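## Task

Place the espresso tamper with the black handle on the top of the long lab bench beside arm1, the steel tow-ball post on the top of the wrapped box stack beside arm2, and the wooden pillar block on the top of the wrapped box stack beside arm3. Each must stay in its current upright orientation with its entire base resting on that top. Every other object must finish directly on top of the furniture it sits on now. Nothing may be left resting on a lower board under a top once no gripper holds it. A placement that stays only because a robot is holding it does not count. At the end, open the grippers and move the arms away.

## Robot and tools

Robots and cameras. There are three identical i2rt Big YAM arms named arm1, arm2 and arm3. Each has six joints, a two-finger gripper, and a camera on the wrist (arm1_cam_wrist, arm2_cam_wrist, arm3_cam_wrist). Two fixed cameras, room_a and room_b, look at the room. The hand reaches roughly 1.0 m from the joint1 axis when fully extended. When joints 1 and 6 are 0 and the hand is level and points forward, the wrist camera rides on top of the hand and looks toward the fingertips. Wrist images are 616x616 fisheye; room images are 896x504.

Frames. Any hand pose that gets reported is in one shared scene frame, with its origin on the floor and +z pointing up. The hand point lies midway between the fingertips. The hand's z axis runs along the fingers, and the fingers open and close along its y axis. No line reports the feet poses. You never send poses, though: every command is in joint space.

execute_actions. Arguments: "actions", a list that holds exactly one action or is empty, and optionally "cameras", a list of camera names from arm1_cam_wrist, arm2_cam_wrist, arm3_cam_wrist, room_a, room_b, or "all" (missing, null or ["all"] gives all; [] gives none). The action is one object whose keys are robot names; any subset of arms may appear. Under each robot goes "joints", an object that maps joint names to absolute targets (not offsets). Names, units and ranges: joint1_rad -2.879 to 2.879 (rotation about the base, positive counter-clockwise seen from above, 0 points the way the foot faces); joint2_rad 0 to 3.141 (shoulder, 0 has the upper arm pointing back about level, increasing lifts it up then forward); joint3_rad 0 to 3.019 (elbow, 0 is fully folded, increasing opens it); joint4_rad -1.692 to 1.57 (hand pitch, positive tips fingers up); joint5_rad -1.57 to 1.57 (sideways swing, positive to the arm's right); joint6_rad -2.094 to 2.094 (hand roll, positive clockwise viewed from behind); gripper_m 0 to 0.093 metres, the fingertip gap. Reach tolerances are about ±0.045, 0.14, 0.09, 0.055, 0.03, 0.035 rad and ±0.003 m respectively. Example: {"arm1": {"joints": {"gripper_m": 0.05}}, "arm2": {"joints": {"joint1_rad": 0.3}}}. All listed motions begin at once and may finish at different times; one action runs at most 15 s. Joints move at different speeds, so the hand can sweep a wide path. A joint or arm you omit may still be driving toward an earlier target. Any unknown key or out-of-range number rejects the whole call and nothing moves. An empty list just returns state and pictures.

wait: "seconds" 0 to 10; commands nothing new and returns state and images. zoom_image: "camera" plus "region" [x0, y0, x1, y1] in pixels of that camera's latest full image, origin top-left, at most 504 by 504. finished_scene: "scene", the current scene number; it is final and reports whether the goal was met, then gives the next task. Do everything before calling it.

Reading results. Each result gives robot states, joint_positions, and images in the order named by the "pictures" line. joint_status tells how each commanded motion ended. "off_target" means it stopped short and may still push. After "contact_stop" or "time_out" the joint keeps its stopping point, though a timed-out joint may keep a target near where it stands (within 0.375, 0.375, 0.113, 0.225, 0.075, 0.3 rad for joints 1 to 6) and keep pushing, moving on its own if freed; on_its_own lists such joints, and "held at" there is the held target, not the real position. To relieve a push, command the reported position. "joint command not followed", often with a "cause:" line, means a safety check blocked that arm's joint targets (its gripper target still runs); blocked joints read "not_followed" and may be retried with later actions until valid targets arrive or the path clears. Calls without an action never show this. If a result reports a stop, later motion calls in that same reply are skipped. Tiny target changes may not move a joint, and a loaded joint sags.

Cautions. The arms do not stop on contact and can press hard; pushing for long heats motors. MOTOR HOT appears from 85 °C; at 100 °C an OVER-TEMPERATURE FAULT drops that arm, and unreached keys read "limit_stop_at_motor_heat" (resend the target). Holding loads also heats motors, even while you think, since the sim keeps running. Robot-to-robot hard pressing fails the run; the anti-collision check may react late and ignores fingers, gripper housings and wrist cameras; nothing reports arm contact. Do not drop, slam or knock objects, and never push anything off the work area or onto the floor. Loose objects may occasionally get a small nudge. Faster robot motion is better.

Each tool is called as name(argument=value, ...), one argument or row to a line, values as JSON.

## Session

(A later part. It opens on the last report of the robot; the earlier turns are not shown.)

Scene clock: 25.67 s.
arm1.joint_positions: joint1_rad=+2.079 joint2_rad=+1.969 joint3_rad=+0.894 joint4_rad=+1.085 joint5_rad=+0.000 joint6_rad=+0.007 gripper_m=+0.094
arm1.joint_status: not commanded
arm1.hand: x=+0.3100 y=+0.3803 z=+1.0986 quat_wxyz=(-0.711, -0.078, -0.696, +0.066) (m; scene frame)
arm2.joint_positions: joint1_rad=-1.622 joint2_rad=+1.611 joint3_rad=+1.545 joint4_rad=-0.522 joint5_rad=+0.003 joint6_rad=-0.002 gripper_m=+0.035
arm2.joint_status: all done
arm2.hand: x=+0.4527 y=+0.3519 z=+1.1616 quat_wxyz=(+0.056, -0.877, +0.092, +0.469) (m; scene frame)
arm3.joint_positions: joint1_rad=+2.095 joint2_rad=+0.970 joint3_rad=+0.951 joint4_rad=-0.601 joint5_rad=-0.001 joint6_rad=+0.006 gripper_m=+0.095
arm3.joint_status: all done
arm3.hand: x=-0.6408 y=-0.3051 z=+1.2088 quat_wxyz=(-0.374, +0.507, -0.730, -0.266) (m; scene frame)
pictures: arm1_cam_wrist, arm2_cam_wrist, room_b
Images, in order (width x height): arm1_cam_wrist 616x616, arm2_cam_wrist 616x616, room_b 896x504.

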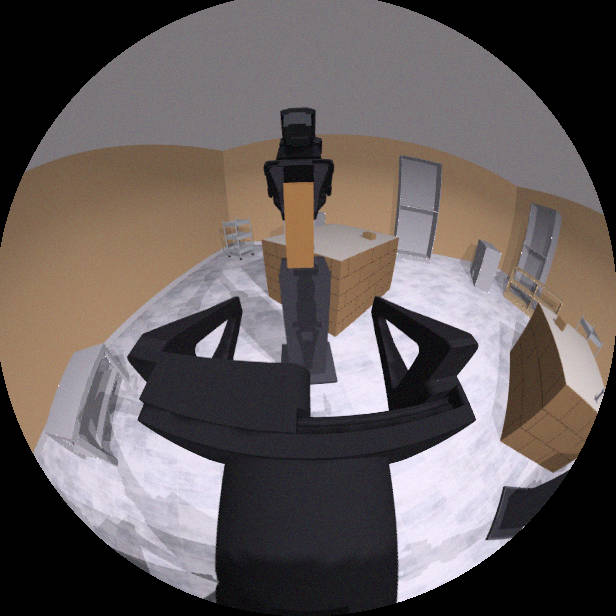

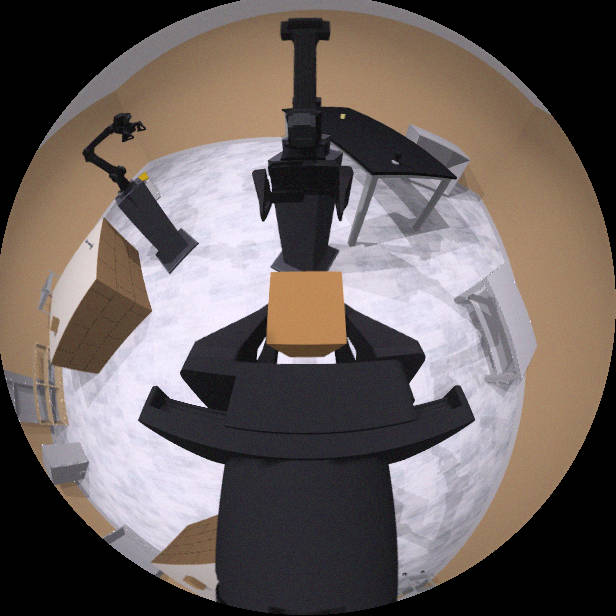

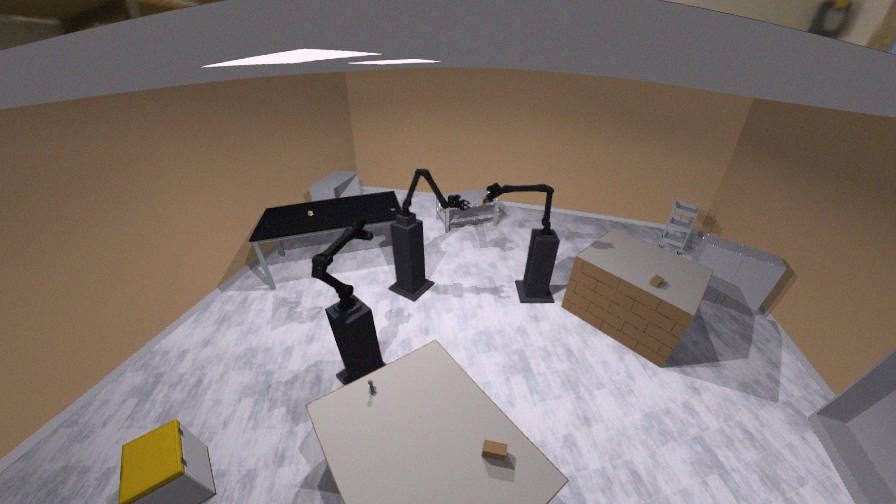

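execute_actions(
  actions=[
    {"arm1":{"joints":{"joint1_rad":2.096,"joint2_rad":2.22,"joint3_rad":1.412,"joint4_rad":0.815}}},
  ],
  cameras=["arm1_cam_wrist","arm2_cam_wrist","room_b"],
)

Scene clock: 27.93 s.
arm1.joint_positions: joint1_rad=+2.085 joint2_rad=+2.220 joint3_rad=+1.390 joint4_rad=+0.830 joint5_rad=+0.000 joint6_rad=+0.007 gripper_m=+0.094
arm1.joint_status: all done
arm1.hand: x=+0.4574 y=+0.3551 z=+1.0894 quat_wxyz=(-0.707, -0.076, -0.700, +0.064) (m; scene frame)
arm2.joint_positions: joint1_rad=-1.622 joint2_rad=+1.611 joint3_rad=+1.545 joint4_rad=-0.522 joint5_rad=+0.003 joint6_rad=-0.002 gripper_m=+0.035
arm2.joint_status: not commanded
arm2.hand: x=+0.4527 y=+0.3519 z=+1.1616 quat_wxyz=(+0.056, -0.877, +0.092, +0.469) (m; scene frame)
arm3.joint_positions: joint1_rad=+2.095 joint2_rad=+0.970 joint3_rad=+0.951 joint4_rad=-0.601 joint5_rad=-0.001 joint6_rad=+0.006 gripper_m=+0.095
arm3.joint_status: not commanded
arm3.hand: x=-0.6408 y=-0.3051 z=+1.2088 quat_wxyz=(-0.374, +0.507, -0.730, -0.266) (m; scene frame)
pictures: arm1_cam_wrist, arm2_cam_wrist, room_b
Images, in order (width x height): arm1_cam_wrist 616x616, arm2_cam_wrist 616x616, room_b 896x504.

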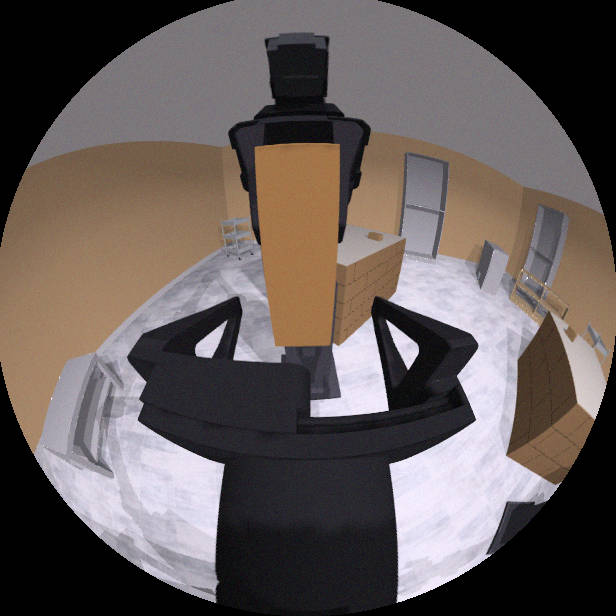

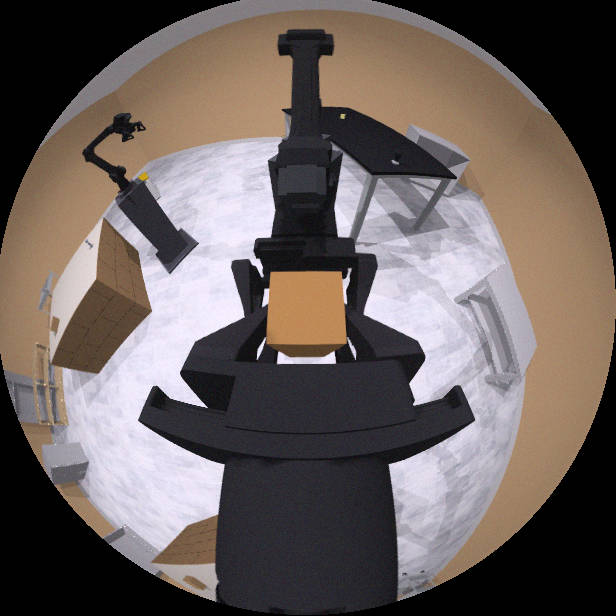

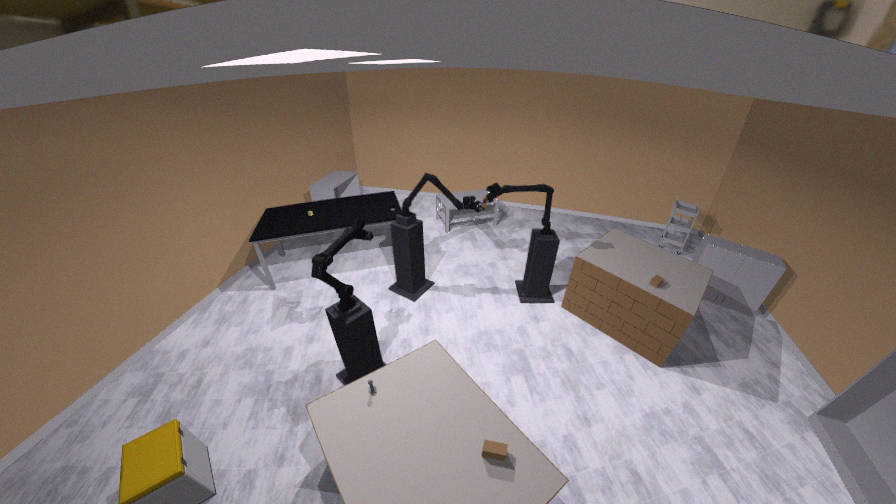

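execute_actions(
  actions=[
    {"arm1":{"joints":{"joint3_rad":1.447,"joint4_rad":0.795,"gripper_m":0.02}}},
  ],
  cameras=["arm1_cam_wrist"],
)

Scene clock: 29.03 s.
arm1.joint_positions: joint1_rad=+2.087 joint2_rad=+2.220 joint3_rad=+1.402 joint4_rad=+0.811 joint5_rad=-0.003 joint6_rad=+0.004 gripper_m=+0.034
arm1.joint_status: gripper_m off_target (ended at +0.034, target +0.020); the others done
arm1.hand: x=+0.4612 y=+0.3564 z=+1.0912 quat_wxyz=(-0.705, -0.074, -0.702, +0.063) (m; scene frame)
arm2.joint_positions: joint1_rad=-1.621 joint2_rad=+1.609 joint3_rad=+1.545 joint4_rad=-0.523 joint5_rad=+0.002 joint6_rad=+0.000 gripper_m=+0.035
arm2.joint_status: not commanded
arm2.hand: x=+0.4530 y=+0.3509 z=+1.1627 quat_wxyz=(+0.055, -0.877, +0.092, +0.469) (m; scene frame)
arm3.joint_positions: joint1_rad=+2.095 joint2_rad=+0.970 joint3_rad=+0.951 joint4_rad=-0.601 joint5_rad=-0.001 joint6_rad=+0.006 gripper_m=+0.095
arm3.joint_status: not commanded
arm3.hand: x=-0.6408 y=-0.3051 z=+1.2088 quat_wxyz=(-0.374, +0.507, -0.730, -0.266) (m; scene frame)
pictures: arm1_cam_wrist
Images, in order (width x height): arm1_cam_wrist 616x616.

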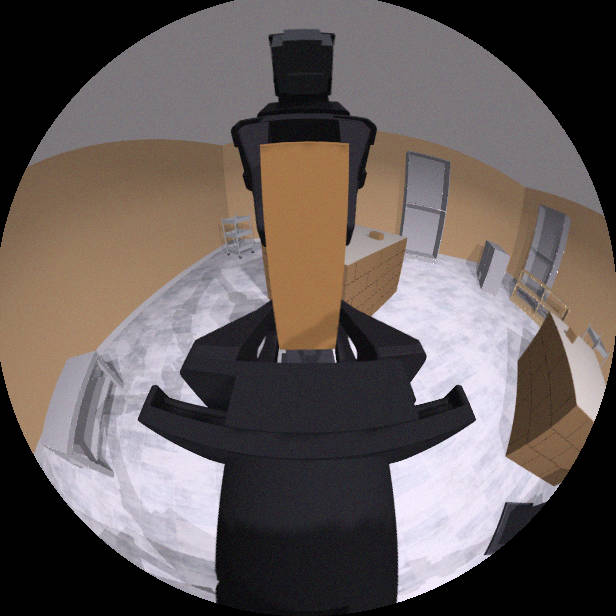

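execute_actions(
  actions=[
    {"arm1":{"joints":{"joint3_rad":1.425}},"arm2":{"joints":{"gripper_m":0.093}}},
  ],
  cameras=["arm1_cam_wrist"],
)

Scene clock: 29.87 s.
arm1.joint_positions: joint1_rad=+2.087 joint2_rad=+2.220 joint3_rad=+1.402 joint4_rad=+0.809 joint5_rad=-0.003 joint6_rad=+0.004 gripper_m=+0.034
arm1.joint_status: all done
arm1.hand: x=+0.4612 y=+0.3564 z=+1.0906 quat_wxyz=(-0.704, -0.074, -0.703, +0.063) (m; scene frame)
arm2.joint_positions: joint1_rad=-1.621 joint2_rad=+1.606 joint3_rad=+1.545 joint4_rad=-0.523 joint5_rad=+0.002 joint6_rad=+0.000 gripper_m=+0.093
arm2.joint_status: all done
arm2.hand: x=+0.4538 y=+0.3507 z=+1.1652 quat_wxyz=(+0.055, -0.876, +0.092, +0.471) (m; scene frame)
arm3.joint_positions: joint1_rad=+2.095 joint2_rad=+0.970 joint3_rad=+0.951 joint4_rad=-0.601 joint5_rad=-0.001 joint6_rad=+0.006 gripper_m=+0.095
arm3.joint_status: not commanded
arm3.hand: x=-0.6408 y=-0.3051 z=+1.2088 quat_wxyz=(-0.374, +0.507, -0.730, -0.266) (m; scene frame)
pictures: arm1_cam_wrist
Images, in order (width x height): arm1_cam_wrist 616x616.

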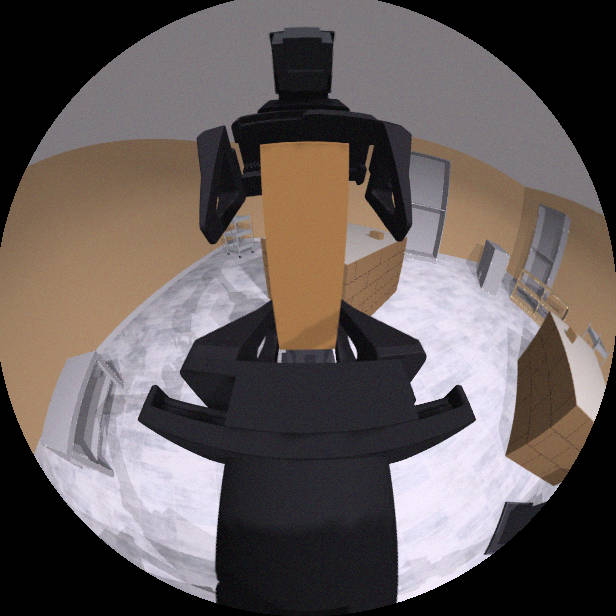

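execute_actions(
  actions=[
    {"arm1":{"joints":{"joint3_rad":1.3,"joint4_rad":0.9}},"arm2":{"joints":{"joint2_rad":1.45}}},
  ],
  cameras=[],
)

execute_actions(
  actions=[
    {"arm1":{"joints":{"joint1_rad":0.357,"joint2_rad":2.06,"joint3_rad":1.13,"joint4_rad":0.98}},"arm2":{"joints":{"joint2_rad":1.2,"joint3_rad":1.25,"joint4_rad":-0.64}}},
  ],
  cameras=["arm1_cam_wrist","arm3_cam_wrist","room_a"],
)

Scene clock: 31.43 s.
arm1.joint_positions: joint1_rad=+2.087 joint2_rad=+2.220 joint3_rad=+1.287 joint4_rad=+0.869 joint5_rad=-0.003 joint6_rad=+0.004 gripper_m=+0.034
arm1.joint_status: all done
arm1.hand: x=+0.4280 y=+0.3635 z=+1.0484 quat_wxyz=(-0.684, -0.076, -0.723, +0.061) (m; scene frame)
arm2.joint_positions: joint1_rad=-1.621 joint2_rad=+1.440 joint3_rad=+1.545 joint4_rad=-0.523 joint5_rad=+0.002 joint6_rad=+0.000 gripper_m=+0.093
arm2.joint_status: all done
arm2.hand: x=+0.4976 y=+0.3402 z=+1.2722 quat_wxyz=(+0.062, -0.834, +0.087, +0.542) (m; scene frame)
arm3.joint_positions: joint1_rad=+2.095 joint2_rad=+0.970 joint3_rad=+0.951 joint4_rad=-0.601 joint5_rad=-0.001 joint6_rad=+0.006 gripper_m=+0.095
arm3.joint_status: not commanded
arm3.hand: x=-0.6408 y=-0.3051 z=+1.2088 quat_wxyz=(-0.374, +0.507, -0.730, -0.266) (m; scene frame)
pictures: none
No camera images: the call's "cameras" was empty. Leave "cameras" out to get every camera's image.

Scene clock: 33.43 s.
arm1.joint_positions: joint1_rad=+0.347 joint2_rad=+2.068 joint3_rad=+1.129 joint4_rad=+0.953 joint5_rad=+0.002 joint6_rad=+0.004 gripper_m=+0.034
arm1.joint_status: all done
arm1.hand: x=-0.5987 y=-0.1699 z=+1.0896 quat_wxyz=(-0.403, -0.585, -0.397, +0.581) (m; scene frame)
arm2.joint_positions: joint1_rad=-1.621 joint2_rad=+1.194 joint3_rad=+1.256 joint4_rad=-0.632 joint5_rad=+0.002 joint6_rad=+0.000 gripper_m=+0.093
arm2.joint_status: all done
arm2.hand: x=+0.6056 y=+0.3173 z=+1.2161 quat_wxyz=(+0.056, -0.872, +0.092, +0.477) (m; scene frame)
arm3.joint_positions: joint1_rad=+2.095 joint2_rad=+0.970 joint3_rad=+0.951 joint4_rad=-0.601 joint5_rad=-0.001 joint6_rad=+0.006 gripper_m=+0.095
arm3.joint_status: not commanded
arm3.hand: x=-0.6408 y=-0.3051 z=+1.2088 quat_wxyz=(-0.374, +0.507, -0.730, -0.266) (m; scene frame)
pictures: arm1_cam_wrist, arm3_cam_wrist, room_a
Images, in order (width x height): arm1_cam_wrist 616x616, arm3_cam_wrist 616x616, room_a 896x504.

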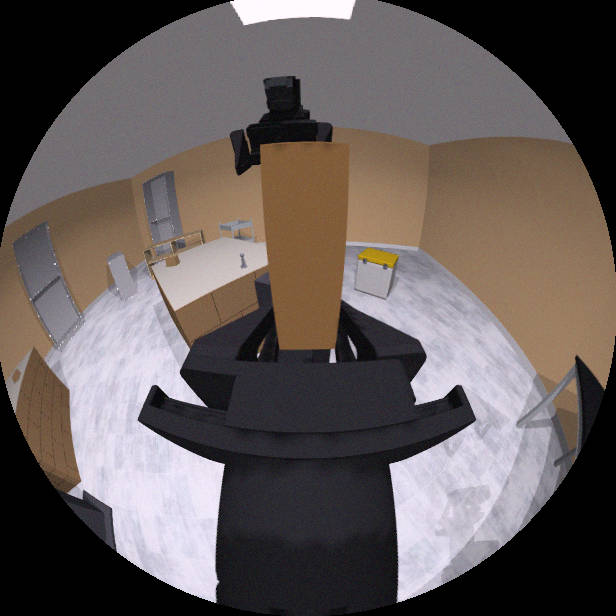

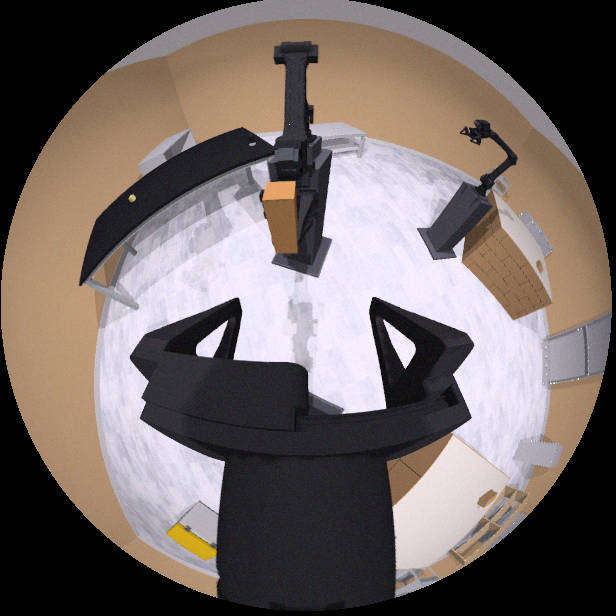

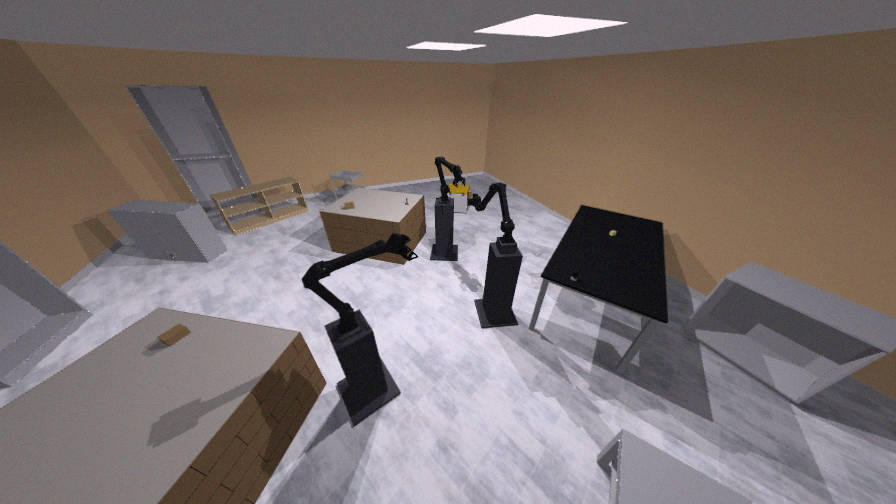

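zoom_image(
  camera="arm3_cam_wrist",
  region=[230, 150, 350, 270],
)

Region (230, 150, 350, 270) of arm3_cam_wrist's 616x616 image, scaled by 4.200, with more detail than that image has.

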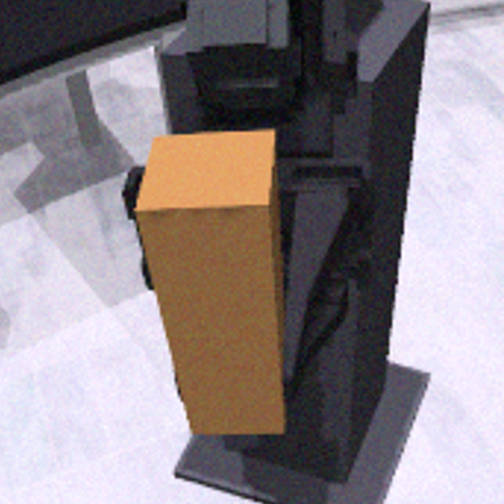

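execute_actions(
  actions=[
    {"arm1":{"joints":{"joint1_rad":0.381}},"arm3":{"joints":{"joint1_rad":2.121,"joint2_rad":1.405,"joint3_rad":1.19,"joint4_rad":-0.34}}},
  ],
  cameras=["arm1_cam_wrist","arm3_cam_wrist"],
)

Scene clock: 35.80 s.
arm1.joint_positions: joint1_rad=+0.377 joint2_rad=+2.068 joint3_rad=+1.129 joint4_rad=+0.953 joint5_rad=+0.002 joint6_rad=+0.004 gripper_m=+0.034
arm1.joint_status: all done
arm1.hand: x=-0.5779 y=-0.1776 z=+1.0898 quat_wxyz=(-0.412, -0.579, -0.405, +0.575) (m; scene frame)
arm2.joint_positions: joint1_rad=-1.621 joint2_rad=+1.194 joint3_rad=+1.256 joint4_rad=-0.632 joint5_rad=+0.002 joint6_rad=+0.000 gripper_m=+0.093
arm2.joint_status: not commanded
arm2.hand: x=+0.6056 y=+0.3173 z=+1.2161 quat_wxyz=(+0.056, -0.872, +0.092, +0.477) (m; scene frame)
arm3.joint_positions: joint1_rad=+2.117 joint2_rad=+1.417 joint3_rad=+1.149 joint4_rad=-0.359 joint5_rad=-0.001 joint6_rad=+0.006 gripper_m=+0.095
arm3.joint_status: all done
arm3.hand: x=-0.6008 y=-0.1571 z=+1.1480 quat_wxyz=(-0.368, +0.516, -0.725, -0.268) (m; scene frame)
pictures: arm1_cam_wrist, arm3_cam_wrist
Images, in order (width x height): arm1_cam_wrist 616x616, arm3_cam_wrist 616x616.

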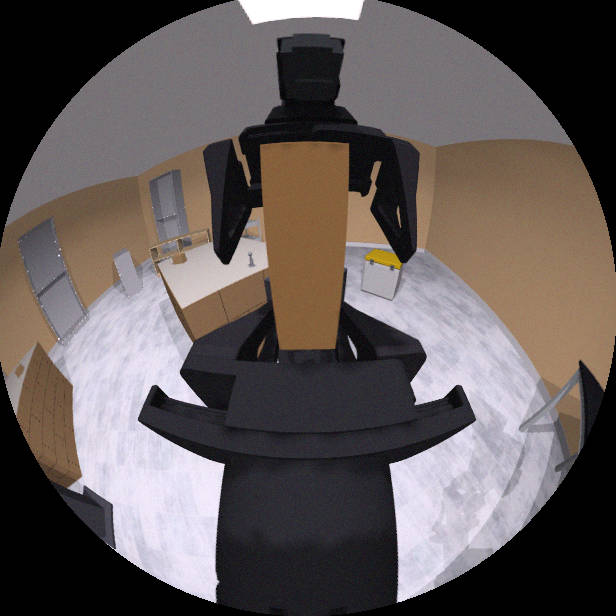

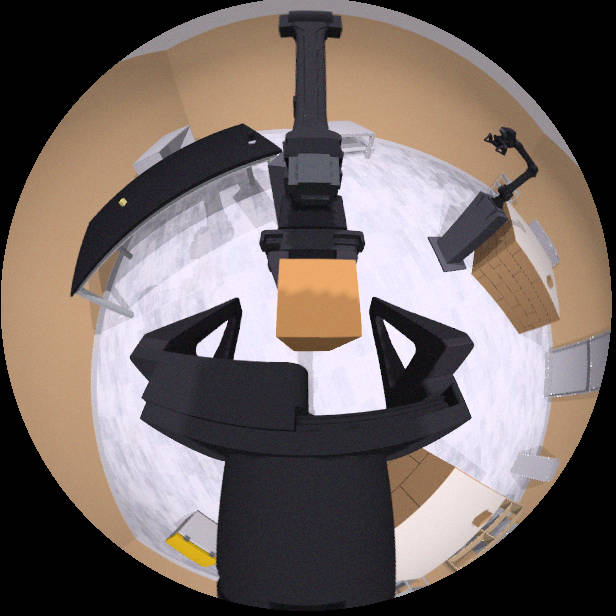

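execute_actions(
  actions=[
    {"arm3":{"joints":{"joint1_rad":2.105,"gripper_m":0.02}}},
  ],
  cameras=[],
)

execute_actions(
  actions=[
    {"arm1":{"joints":{"gripper_m":0.093}}},
  ],
  cameras=["arm1_cam_wrist","arm3_cam_wrist"],
)

Scene clock: 36.67 s.
arm1.joint_positions: joint1_rad=+0.376 joint2_rad=+2.068 joint3_rad=+1.129 joint4_rad=+0.953 joint5_rad=+0.003 joint6_rad=+0.004 gripper_m=+0.034
arm1.joint_status: not commanded
arm1.hand: x=-0.5789 y=-0.1772 z=+1.0898 quat_wxyz=(-0.412, -0.580, -0.405, +0.575) (m; scene frame)
arm2.joint_positions: joint1_rad=-1.621 joint2_rad=+1.194 joint3_rad=+1.256 joint4_rad=-0.632 joint5_rad=+0.002 joint6_rad=+0.000 gripper_m=+0.093
arm2.joint_status: not commanded
arm2.hand: x=+0.6056 y=+0.3173 z=+1.2161 quat_wxyz=(+0.056, -0.872, +0.092, +0.477) (m; scene frame)
arm3.joint_positions: joint1_rad=+2.109 joint2_rad=+1.417 joint3_rad=+1.149 joint4_rad=-0.359 joint5_rad=+0.001 joint6_rad=+0.004 gripper_m=+0.035
arm3.joint_status: gripper_m off_target (ended at +0.035, target +0.020); the others done
arm3.hand: x=-0.5960 y=-0.1587 z=+1.1481 quat_wxyz=(-0.370, +0.513, -0.727, -0.266) (m; scene frame)
pictures: none
No camera images: the call's "cameras" was empty. Leave "cameras" out to get every camera's image.

Scene clock: 37.33 s.
arm1.joint_positions: joint1_rad=+0.376 joint2_rad=+2.068 joint3_rad=+1.129 joint4_rad=+0.955 joint5_rad=+0.003 joint6_rad=+0.004 gripper_m=+0.093
arm1.joint_status: all done
arm1.hand: x=-0.5788 y=-0.1772 z=+1.0901 quat_wxyz=(-0.412, -0.579, -0.404, +0.576) (m; scene frame)
arm2.joint_positions: joint1_rad=-1.621 joint2_rad=+1.194 joint3_rad=+1.256 joint4_rad=-0.632 joint5_rad=+0.002 joint6_rad=+0.000 gripper_m=+0.093
arm2.joint_status: not commanded
arm2.hand: x=+0.6056 y=+0.3173 z=+1.2161 quat_wxyz=(+0.056, -0.872, +0.092, +0.477) (m; scene frame)
arm3.joint_positions: joint1_rad=+2.109 joint2_rad=+1.417 joint3_rad=+1.149 joint4_rad=-0.359 joint5_rad=+0.001 joint6_rad=+0.004 gripper_m=+0.035
arm3.joint_status: not commanded
arm3.hand: x=-0.5960 y=-0.1587 z=+1.1481 quat_wxyz=(-0.370, +0.513, -0.727, -0.266) (m; scene frame)
pictures: arm1_cam_wrist, arm3_cam_wrist
Images, in order (width x height): arm1_cam_wrist 616x616, arm3_cam_wrist 616x616.

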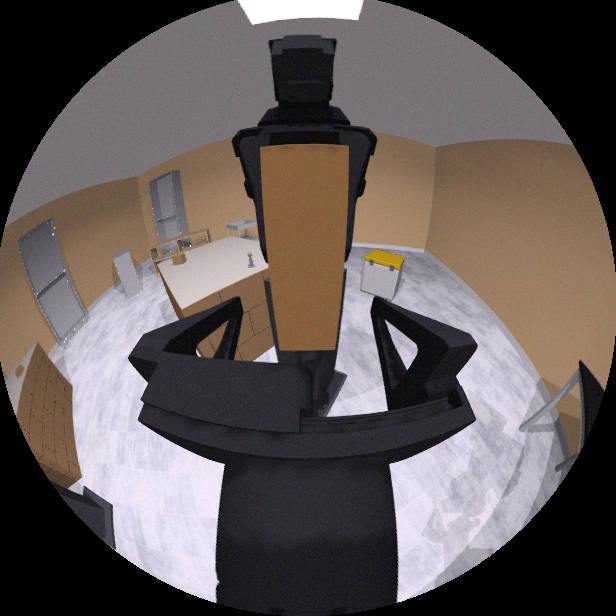

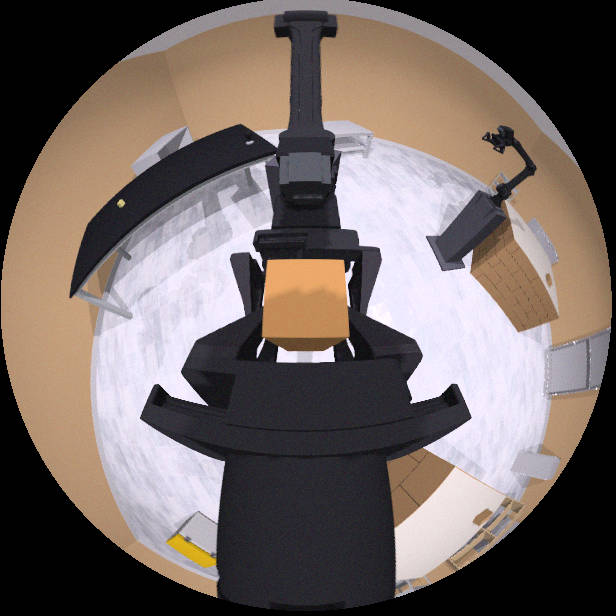

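execute_actions(
  actions=[
    {"arm1":{"joints":{"joint3_rad":0.95}},"arm3":{"joints":{"joint2_rad":1.32}}},
  ],
  cameras=[],
)

Scene clock: 38.70 s.
arm1.joint_positions: joint1_rad=+0.376 joint2_rad=+2.065 joint3_rad=+0.942 joint4_rad=+0.959 joint5_rad=+0.003 joint6_rad=+0.004 gripper_m=+0.093
arm1.joint_status: all done
arm1.hand: x=-0.5567 y=-0.1157 z=+1.0118 quat_wxyz=(-0.374, -0.628, -0.440, +0.522) (m; scene frame)
arm2.joint_positions: joint1_rad=-1.621 joint2_rad=+1.194 joint3_rad=+1.256 joint4_rad=-0.632 joint5_rad=+0.002 joint6_rad=+0.000 gripper_m=+0.093
arm2.joint_status: not commanded
arm2.hand: x=+0.6056 y=+0.3173 z=+1.2161 quat_wxyz=(+0.056, -0.872, +0.092, +0.477) (m; scene frame)
arm3.joint_positions: joint1_rad=+2.109 joint2_rad=+1.322 joint3_rad=+1.149 joint4_rad=-0.359 joint5_rad=+0.001 joint6_rad=+0.004 gripper_m=+0.035
arm3.joint_status: all done
arm3.hand: x=-0.6011 y=-0.1739 z=+1.2023 quat_wxyz=(-0.404, +0.500, -0.709, -0.290) (m; scene frame)
pictures: none
No camera images: the call's "cameras" was empty. Leave "cameras" out to get every camera's image.

execute_actions(
  actions=[
    {"arm1":{"joints":{"joint1_rad":0.0,"joint3_rad":0.675,"joint2_rad":1.85,"joint4_rad":1.22}},"arm3":{"joints":{"joint1_rad":-0.05,"joint2_rad":2.183,"joint3_rad":1.055,"joint4_rad":0.535}}},
  ],
  cameras=["arm3_cam_wrist","room_a","room_b"],
)

Scene clock: 41.70 s.
arm1.joint_positions: joint1_rad=-0.010 joint2_rad=+1.838 joint3_rad=+0.676 joint4_rad=+1.199 joint5_rad=+0.002 joint6_rad=+0.004 gripper_m=+0.093
arm1.joint_status: all done
arm1.hand: x=-0.7227 y=+0.0763 z=+1.1011 quat_wxyz=(-0.296, -0.638, -0.285, +0.651) (m; scene frame)
arm2.joint_positions: joint1_rad=-1.621 joint2_rad=+1.194 joint3_rad=+1.256 joint4_rad=-0.632 joint5_rad=+0.002 joint6_rad=+0.000 gripper_m=+0.093
arm2.joint_status: not commanded
arm2.hand: x=+0.6056 y=+0.3173 z=+1.2161 quat_wxyz=(+0.056, -0.872, +0.092, +0.477) (m; scene frame)
arm3.joint_positions: joint1_rad=-0.053 joint2_rad=+2.203 joint3_rad=+1.057 joint4_rad=+0.513 joint5_rad=+0.002 joint6_rad=+0.004 gripper_m=+0.035
arm3.joint_status: all done
arm3.hand: x=-0.4003 y=-1.2473 z=+0.7767 quat_wxyz=(-0.403, -0.401, -0.798, +0.201) (m; scene frame)
pictures: arm3_cam_wrist, room_a, room_b
Images, in order (width x height): arm3_cam_wrist 616x616, room_a 896x504, room_b 896x504.

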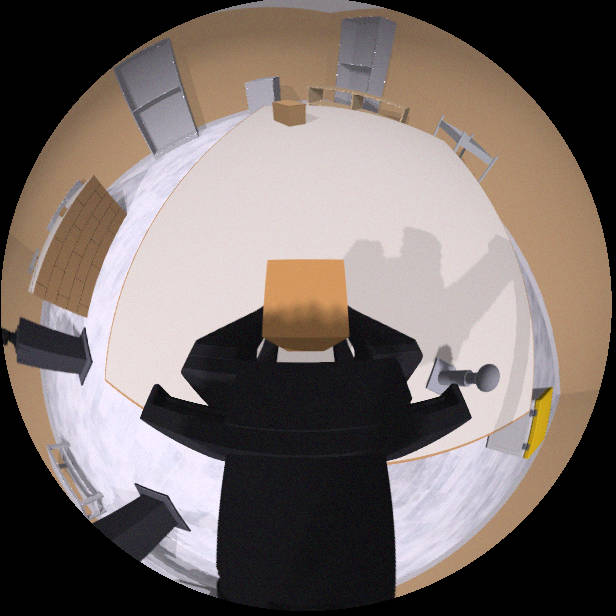

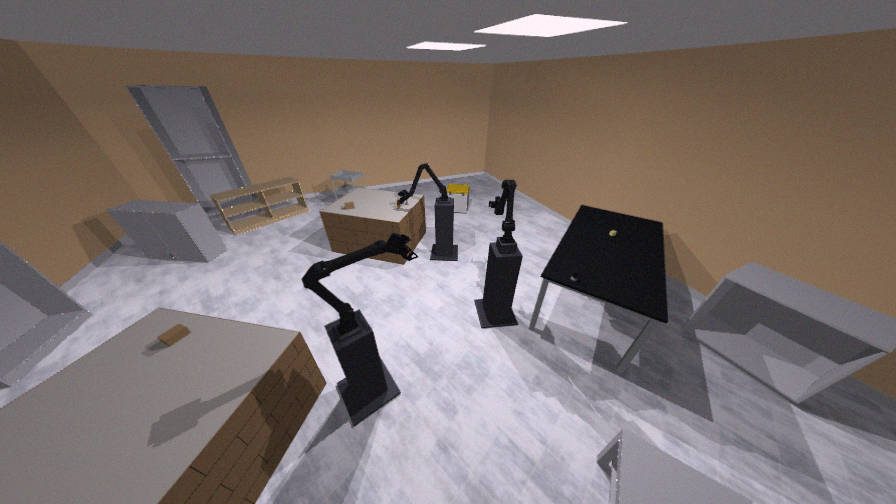

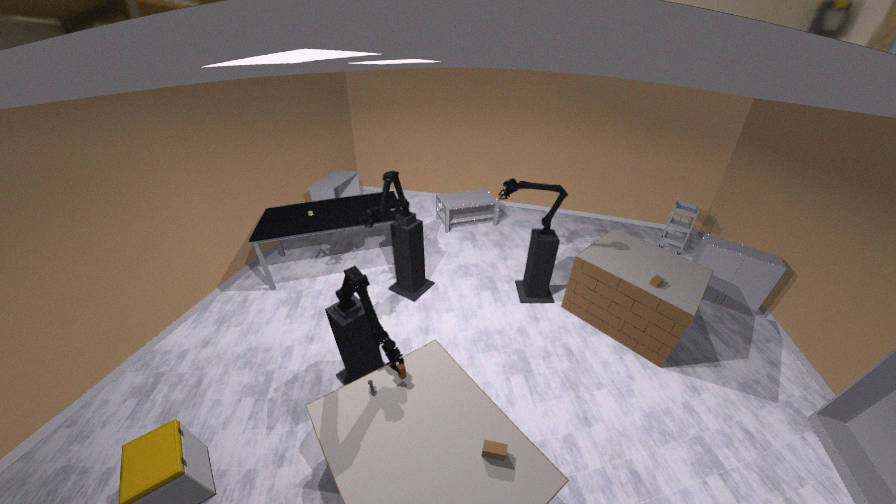

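zoom_image(
  camera="room_b",
  region=[350, 330, 450, 410],
)

Region (350, 330, 450, 410) of room_b's 896x504 image, scaled by 5.040, with more detail than that image has; it fills the top 403 rows of this view, and the rest is white.

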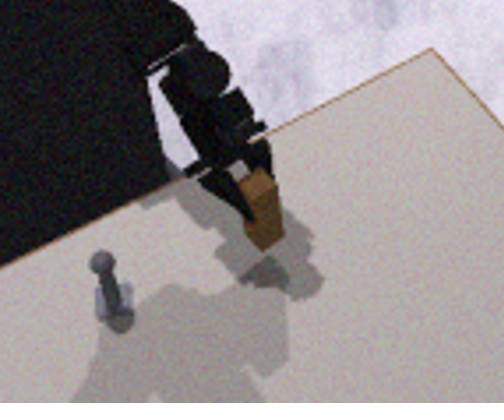

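execute_actions(
  actions=[
    {"arm1":{"joints":{"joint1_rad":0.365}},"arm3":{"joints":{"joint2_rad":2.28,"joint4_rad":0.632}}},
  ],
  cameras=["arm3_cam_wrist","room_b"],
)

zoom_image(
  camera="room_b",
  region=[360, 340, 440, 404],
)

Scene clock: 43.23 s.
arm1.joint_positions: joint1_rad=+0.376 joint2_rad=+1.838 joint3_rad=+0.676 joint4_rad=+1.199 joint5_rad=-0.001 joint6_rad=+0.004 gripper_m=+0.093
arm1.joint_status: all done
arm1.hand: x=-0.5288 y=-0.0374 z=+1.1021 quat_wxyz=(-0.418, -0.572, -0.401, +0.581) (m; scene frame)
arm2.joint_positions: joint1_rad=-1.621 joint2_rad=+1.194 joint3_rad=+1.256 joint4_rad=-0.632 joint5_rad=+0.002 joint6_rad=+0.000 gripper_m=+0.093
arm2.joint_status: not commanded
arm2.hand: x=+0.6056 y=+0.3173 z=+1.2161 quat_wxyz=(+0.056, -0.872, +0.092, +0.477) (m; scene frame)
arm3.joint_positions: joint1_rad=-0.053 joint2_rad=+2.285 joint3_rad=+1.056 joint4_rad=+0.617 joint5_rad=+0.002 joint6_rad=+0.004 gripper_m=+0.035
arm3.joint_status: all done
arm3.hand: x=-0.4038 y=-1.2427 z=+0.7452 quat_wxyz=(-0.411, -0.399, -0.794, +0.205) (m; scene frame)
pictures: arm3_cam_wrist, room_b
Images, in order (width x height): arm3_cam_wrist 616x616, room_b 896x504.

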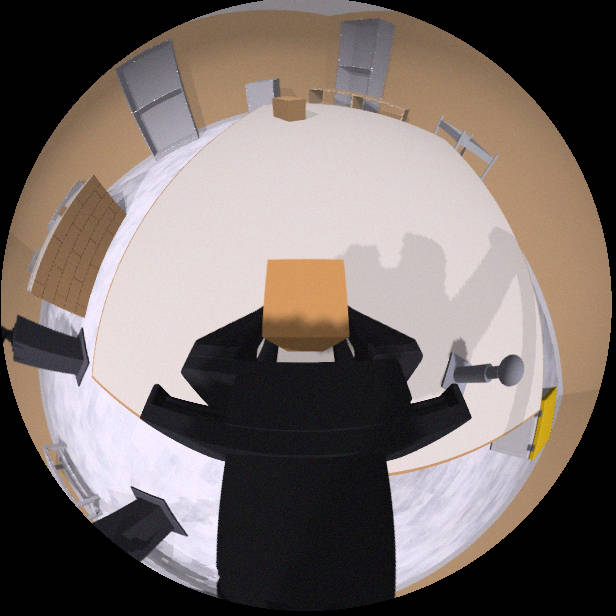

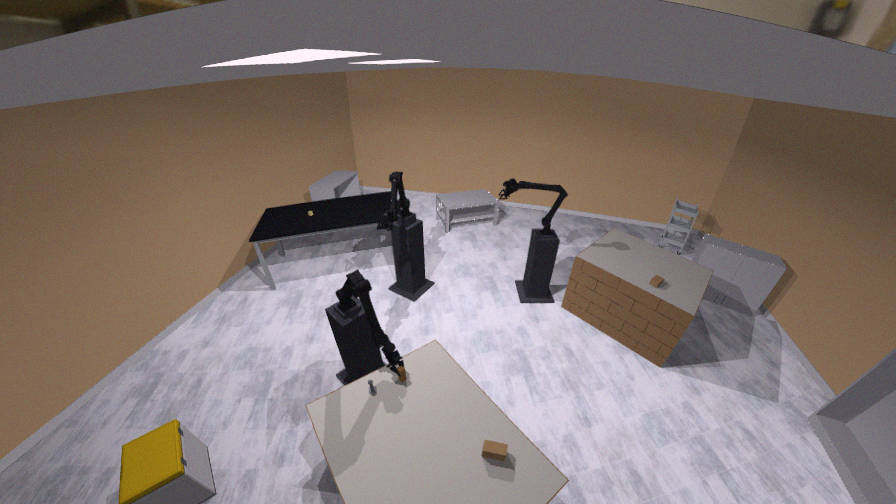

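Region (360, 340, 440, 404) of room_b's 896x504 image, scaled by 6.300, with more detail than that image has; it fills the top 403 rows of this view, and the rest is white.

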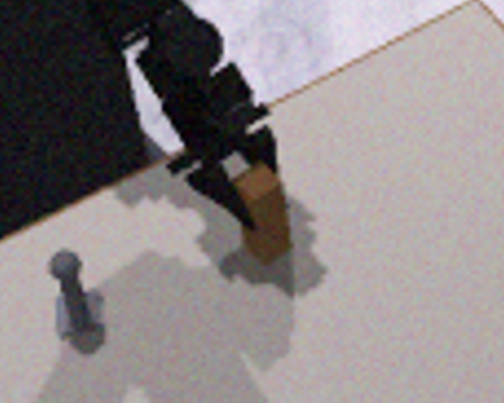

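execute_actions(
  actions=[
    {"arm3":{"joints":{"joint2_rad":2.31}}},
  ],
  cameras=["arm3_cam_wrist"],
)

Scene clock: 43.87 s.
arm1.joint_positions: joint1_rad=+0.376 joint2_rad=+1.838 joint3_rad=+0.676 joint4_rad=+1.199 joint5_rad=-0.001 joint6_rad=+0.004 gripper_m=+0.093
arm1.joint_status: not commanded
arm1.hand: x=-0.5288 y=-0.0374 z=+1.1021 quat_wxyz=(-0.418, -0.572, -0.401, +0.581) (m; scene frame)
arm2.joint_positions: joint1_rad=-1.621 joint2_rad=+1.194 joint3_rad=+1.256 joint4_rad=-0.632 joint5_rad=+0.002 joint6_rad=+0.000 gripper_m=+0.093
arm2.joint_status: not commanded
arm2.hand: x=+0.6056 y=+0.3173 z=+1.2161 quat_wxyz=(+0.056, -0.872, +0.092, +0.477) (m; scene frame)
arm3.joint_positions: joint1_rad=-0.053 joint2_rad=+2.287 joint3_rad=+1.056 joint4_rad=+0.620 joint5_rad=+0.002 joint6_rad=+0.004 gripper_m=+0.035
arm3.joint_status: all done
arm3.hand: x=-0.4040 y=-1.2425 z=+0.7443 quat_wxyz=(-0.411, -0.399, -0.794, +0.205) (m; scene frame)
pictures: arm3_cam_wrist
Images, in order (width x height): arm3_cam_wrist 616x616.

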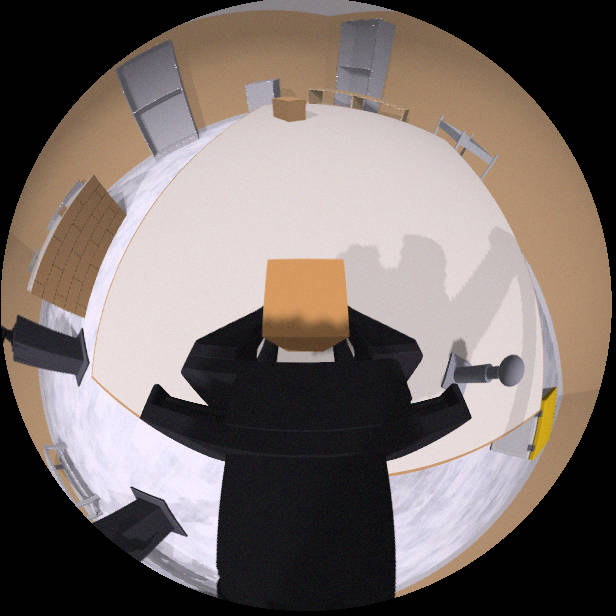

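execute_actions(
  actions=[
    {"arm3":{"joints":{"joint2_rad":2.12,"gripper_m":0.093}}},
  ],
  cameras=["arm3_cam_wrist"],
)

Scene clock: 45.23 s.
arm1.joint_positions: joint1_rad=+0.376 joint2_rad=+1.838 joint3_rad=+0.676 joint4_rad=+1.199 joint5_rad=-0.001 joint6_rad=+0.004 gripper_m=+0.093
arm1.joint_status: not commanded
arm1.hand: x=-0.5288 y=-0.0374 z=+1.1021 quat_wxyz=(-0.418, -0.572, -0.401, +0.581) (m; scene frame)
arm2.joint_positions: joint1_rad=-1.621 joint2_rad=+1.194 joint3_rad=+1.256 joint4_rad=-0.632 joint5_rad=+0.002 joint6_rad=+0.000 gripper_m=+0.093
arm2.joint_status: not commanded
arm2.hand: x=+0.6056 y=+0.3173 z=+1.2161 quat_wxyz=(+0.056, -0.872, +0.092, +0.477) (m; scene frame)
arm3.joint_positions: joint1_rad=-0.053 joint2_rad=+2.120 joint3_rad=+1.048 joint4_rad=+0.621 joint5_rad=+0.002 joint6_rad=+0.004 gripper_m=+0.093
arm3.joint_status: all done
arm3.hand: x=-0.3847 y=-1.2681 z=+0.8499 quat_wxyz=(-0.474, -0.381, -0.758, +0.236) (m; scene frame)
pictures: arm3_cam_wrist
Images, in order (width x height): arm3_cam_wrist 616x616.

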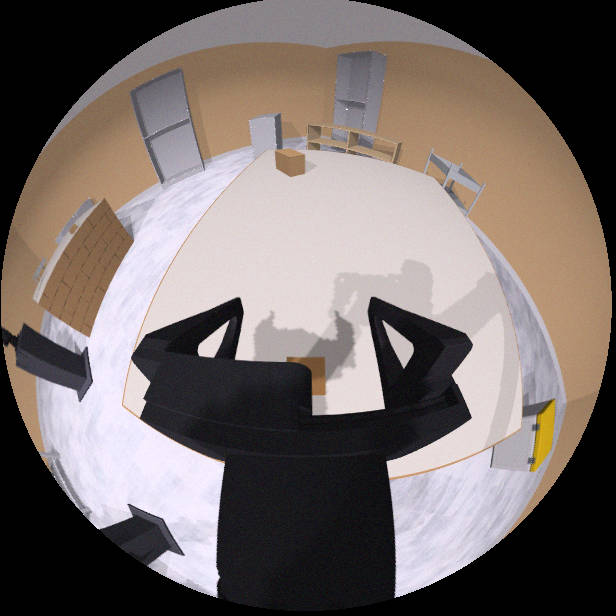

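execute_actions(
  actions=[
    {"arm3":{"joints":{"joint1_rad":-0.363,"joint3_rad":0.97,"joint4_rad":0.718}}},
  ],
  cameras=[],
)

execute_actions(
  actions=[
    {"arm3":{"joints":{"joint2_rad":2.243}}},
  ],
  cameras=["arm3_cam_wrist","room_b"],
)

Scene clock: 46.97 s.
arm1.joint_positions: joint1_rad=+0.376 joint2_rad=+1.838 joint3_rad=+0.676 joint4_rad=+1.199 joint5_rad=-0.001 joint6_rad=+0.004 gripper_m=+0.093
arm1.joint_status: not commanded
arm1.hand: x=-0.5288 y=-0.0374 z=+1.1021 quat_wxyz=(-0.418, -0.572, -0.401, +0.581) (m; scene frame)
arm2.joint_positions: joint1_rad=-1.621 joint2_rad=+1.194 joint3_rad=+1.256 joint4_rad=-0.632 joint5_rad=+0.002 joint6_rad=+0.000 gripper_m=+0.093
arm2.joint_status: not commanded
arm2.hand: x=+0.6056 y=+0.3173 z=+1.2161 quat_wxyz=(+0.056, -0.872, +0.092, +0.477) (m; scene frame)
arm3.joint_positions: joint1_rad=-0.359 joint2_rad=+2.123 joint3_rad=+0.970 joint4_rad=+0.695 joint5_rad=+0.001 joint6_rad=+0.004 gripper_m=+0.093
arm3.joint_status: all done
arm3.hand: x=-0.5771 y=-1.3399 z=+0.8340 quat_wxyz=(-0.430, -0.492, -0.693, +0.304) (m; scene frame)
pictures: none
No camera images: the call's "cameras" was empty. Leave "cameras" out to get every camera's image.

Scene clock: 47.90 s.
arm1.joint_positions: joint1_rad=+0.376 joint2_rad=+1.838 joint3_rad=+0.676 joint4_rad=+1.199 joint5_rad=-0.001 joint6_rad=+0.004 gripper_m=+0.093
arm1.joint_status: not commanded
arm1.hand: x=-0.5288 y=-0.0374 z=+1.1021 quat_wxyz=(-0.418, -0.572, -0.401, +0.581) (m; scene frame)
arm2.joint_positions: joint1_rad=-1.621 joint2_rad=+1.194 joint3_rad=+1.256 joint4_rad=-0.632 joint5_rad=+0.002 joint6_rad=+0.000 gripper_m=+0.093
arm2.joint_status: not commanded
arm2.hand: x=+0.6056 y=+0.3173 z=+1.2161 quat_wxyz=(+0.056, -0.872, +0.092, +0.477) (m; scene frame)
arm3.joint_positions: joint1_rad=-0.359 joint2_rad=+2.263 joint3_rad=+0.965 joint4_rad=+0.703 joint5_rad=+0.001 joint6_rad=+0.004 gripper_m=+0.093
arm3.joint_status: all done
arm3.hand: x=-0.5879 y=-1.3097 z=+0.7473 quat_wxyz=(-0.381, -0.512, -0.721, +0.270) (m; scene frame)
pictures: arm3_cam_wrist, room_b
Images, in order (width x height): arm3_cam_wrist 616x616, room_b 896x504.

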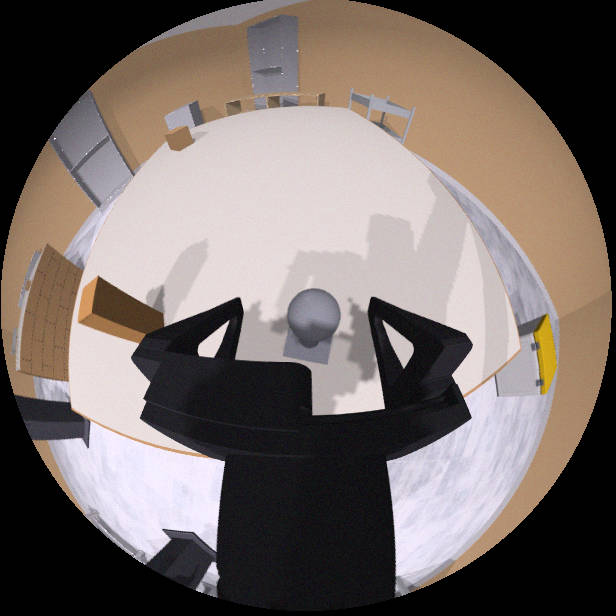

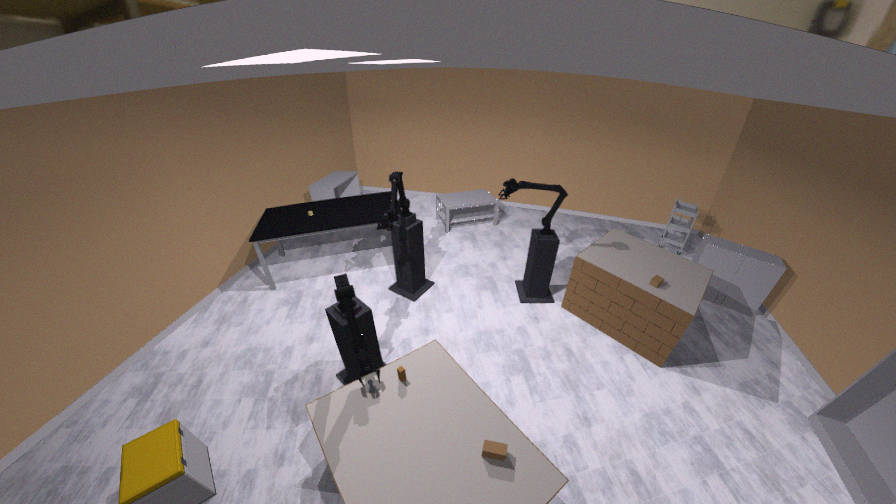

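execute_actions(
  actions=[
    {"arm3":{"joints":{"joint1_rad":-0.374,"gripper_m":0.015}}},
  ],
  cameras=["arm3_cam_wrist","room_b"],
)

zoom_image(
  camera="room_b",
  region=[340, 350, 420, 414],
)

Scene clock: 50.77 s.
arm1.joint_positions: joint1_rad=+0.376 joint2_rad=+1.838 joint3_rad=+0.676 joint4_rad=+1.199 joint5_rad=-0.001 joint6_rad=+0.004 gripper_m=+0.093
arm1.joint_status: not commanded
arm1.hand: x=-0.5288 y=-0.0374 z=+1.1021 quat_wxyz=(-0.418, -0.572, -0.401, +0.581) (m; scene frame)
arm2.joint_positions: joint1_rad=-1.621 joint2_rad=+1.194 joint3_rad=+1.256 joint4_rad=-0.632 joint5_rad=+0.002 joint6_rad=+0.000 gripper_m=+0.093
arm2.joint_status: not commanded
arm2.hand: x=+0.6056 y=+0.3173 z=+1.2161 quat_wxyz=(+0.056, -0.872, +0.092, +0.477) (m; scene frame)
arm3.joint_positions: joint1_rad=-0.368 joint2_rad=+2.263 joint3_rad=+0.965 joint4_rad=+0.703 joint5_rad=+0.000 joint6_rad=+0.004 gripper_m=+0.027
arm3.joint_status: gripper_m off_target (ended at +0.027, target +0.015); the others done
arm3.hand: x=-0.5928 y=-1.3114 z=+0.7473 quat_wxyz=(-0.380, -0.515, -0.719, +0.271) (m; scene frame)
pictures: arm3_cam_wrist, room_b
Images, in order (width x height): arm3_cam_wrist 616x616, room_b 896x504.

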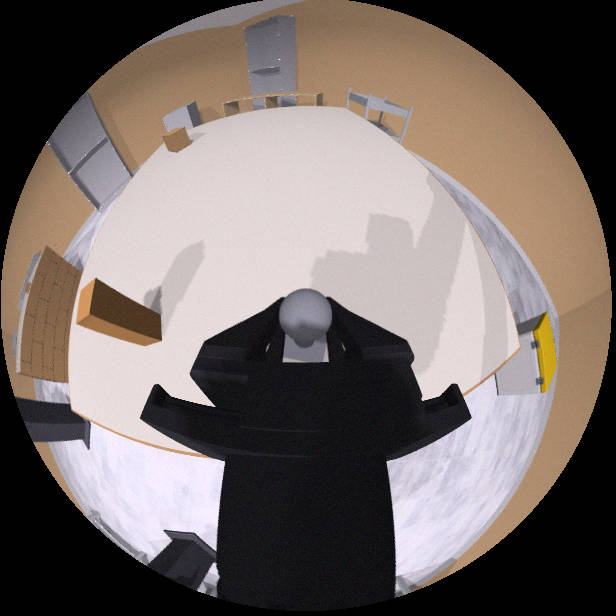

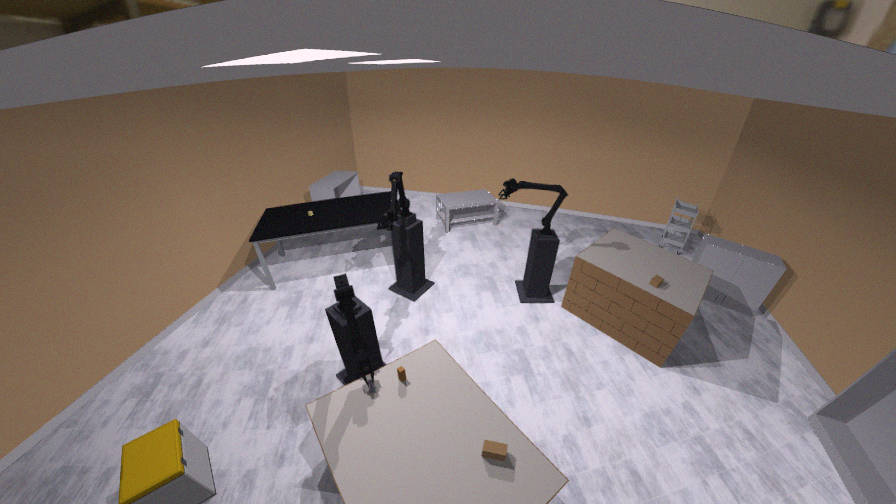

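Region (340, 350, 420, 414) of room_b's 896x504 image, scaled by 6.300, with more detail than that image has; it fills the top 403 rows of this view, and the rest is white.

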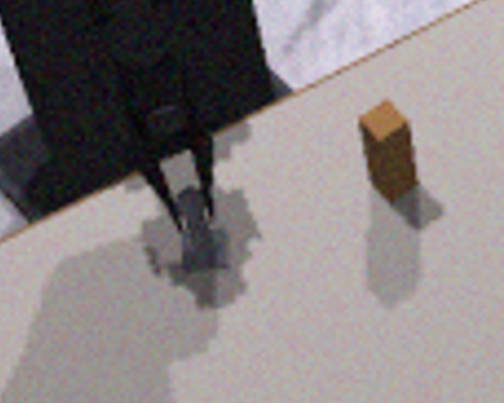

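zoom_image(
  camera="arm3_cam_wrist",
  region=[245, 270, 365, 380],
)

Region (245, 270, 365, 380) of arm3_cam_wrist's 616x616 image, scaled by 4.200, with more detail than that image has; it fills the top 462 rows of this view, and the rest is white.

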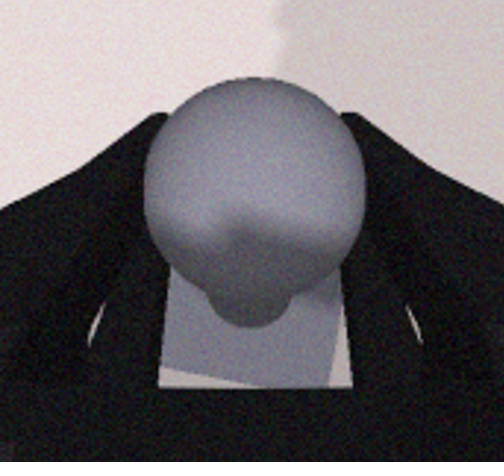

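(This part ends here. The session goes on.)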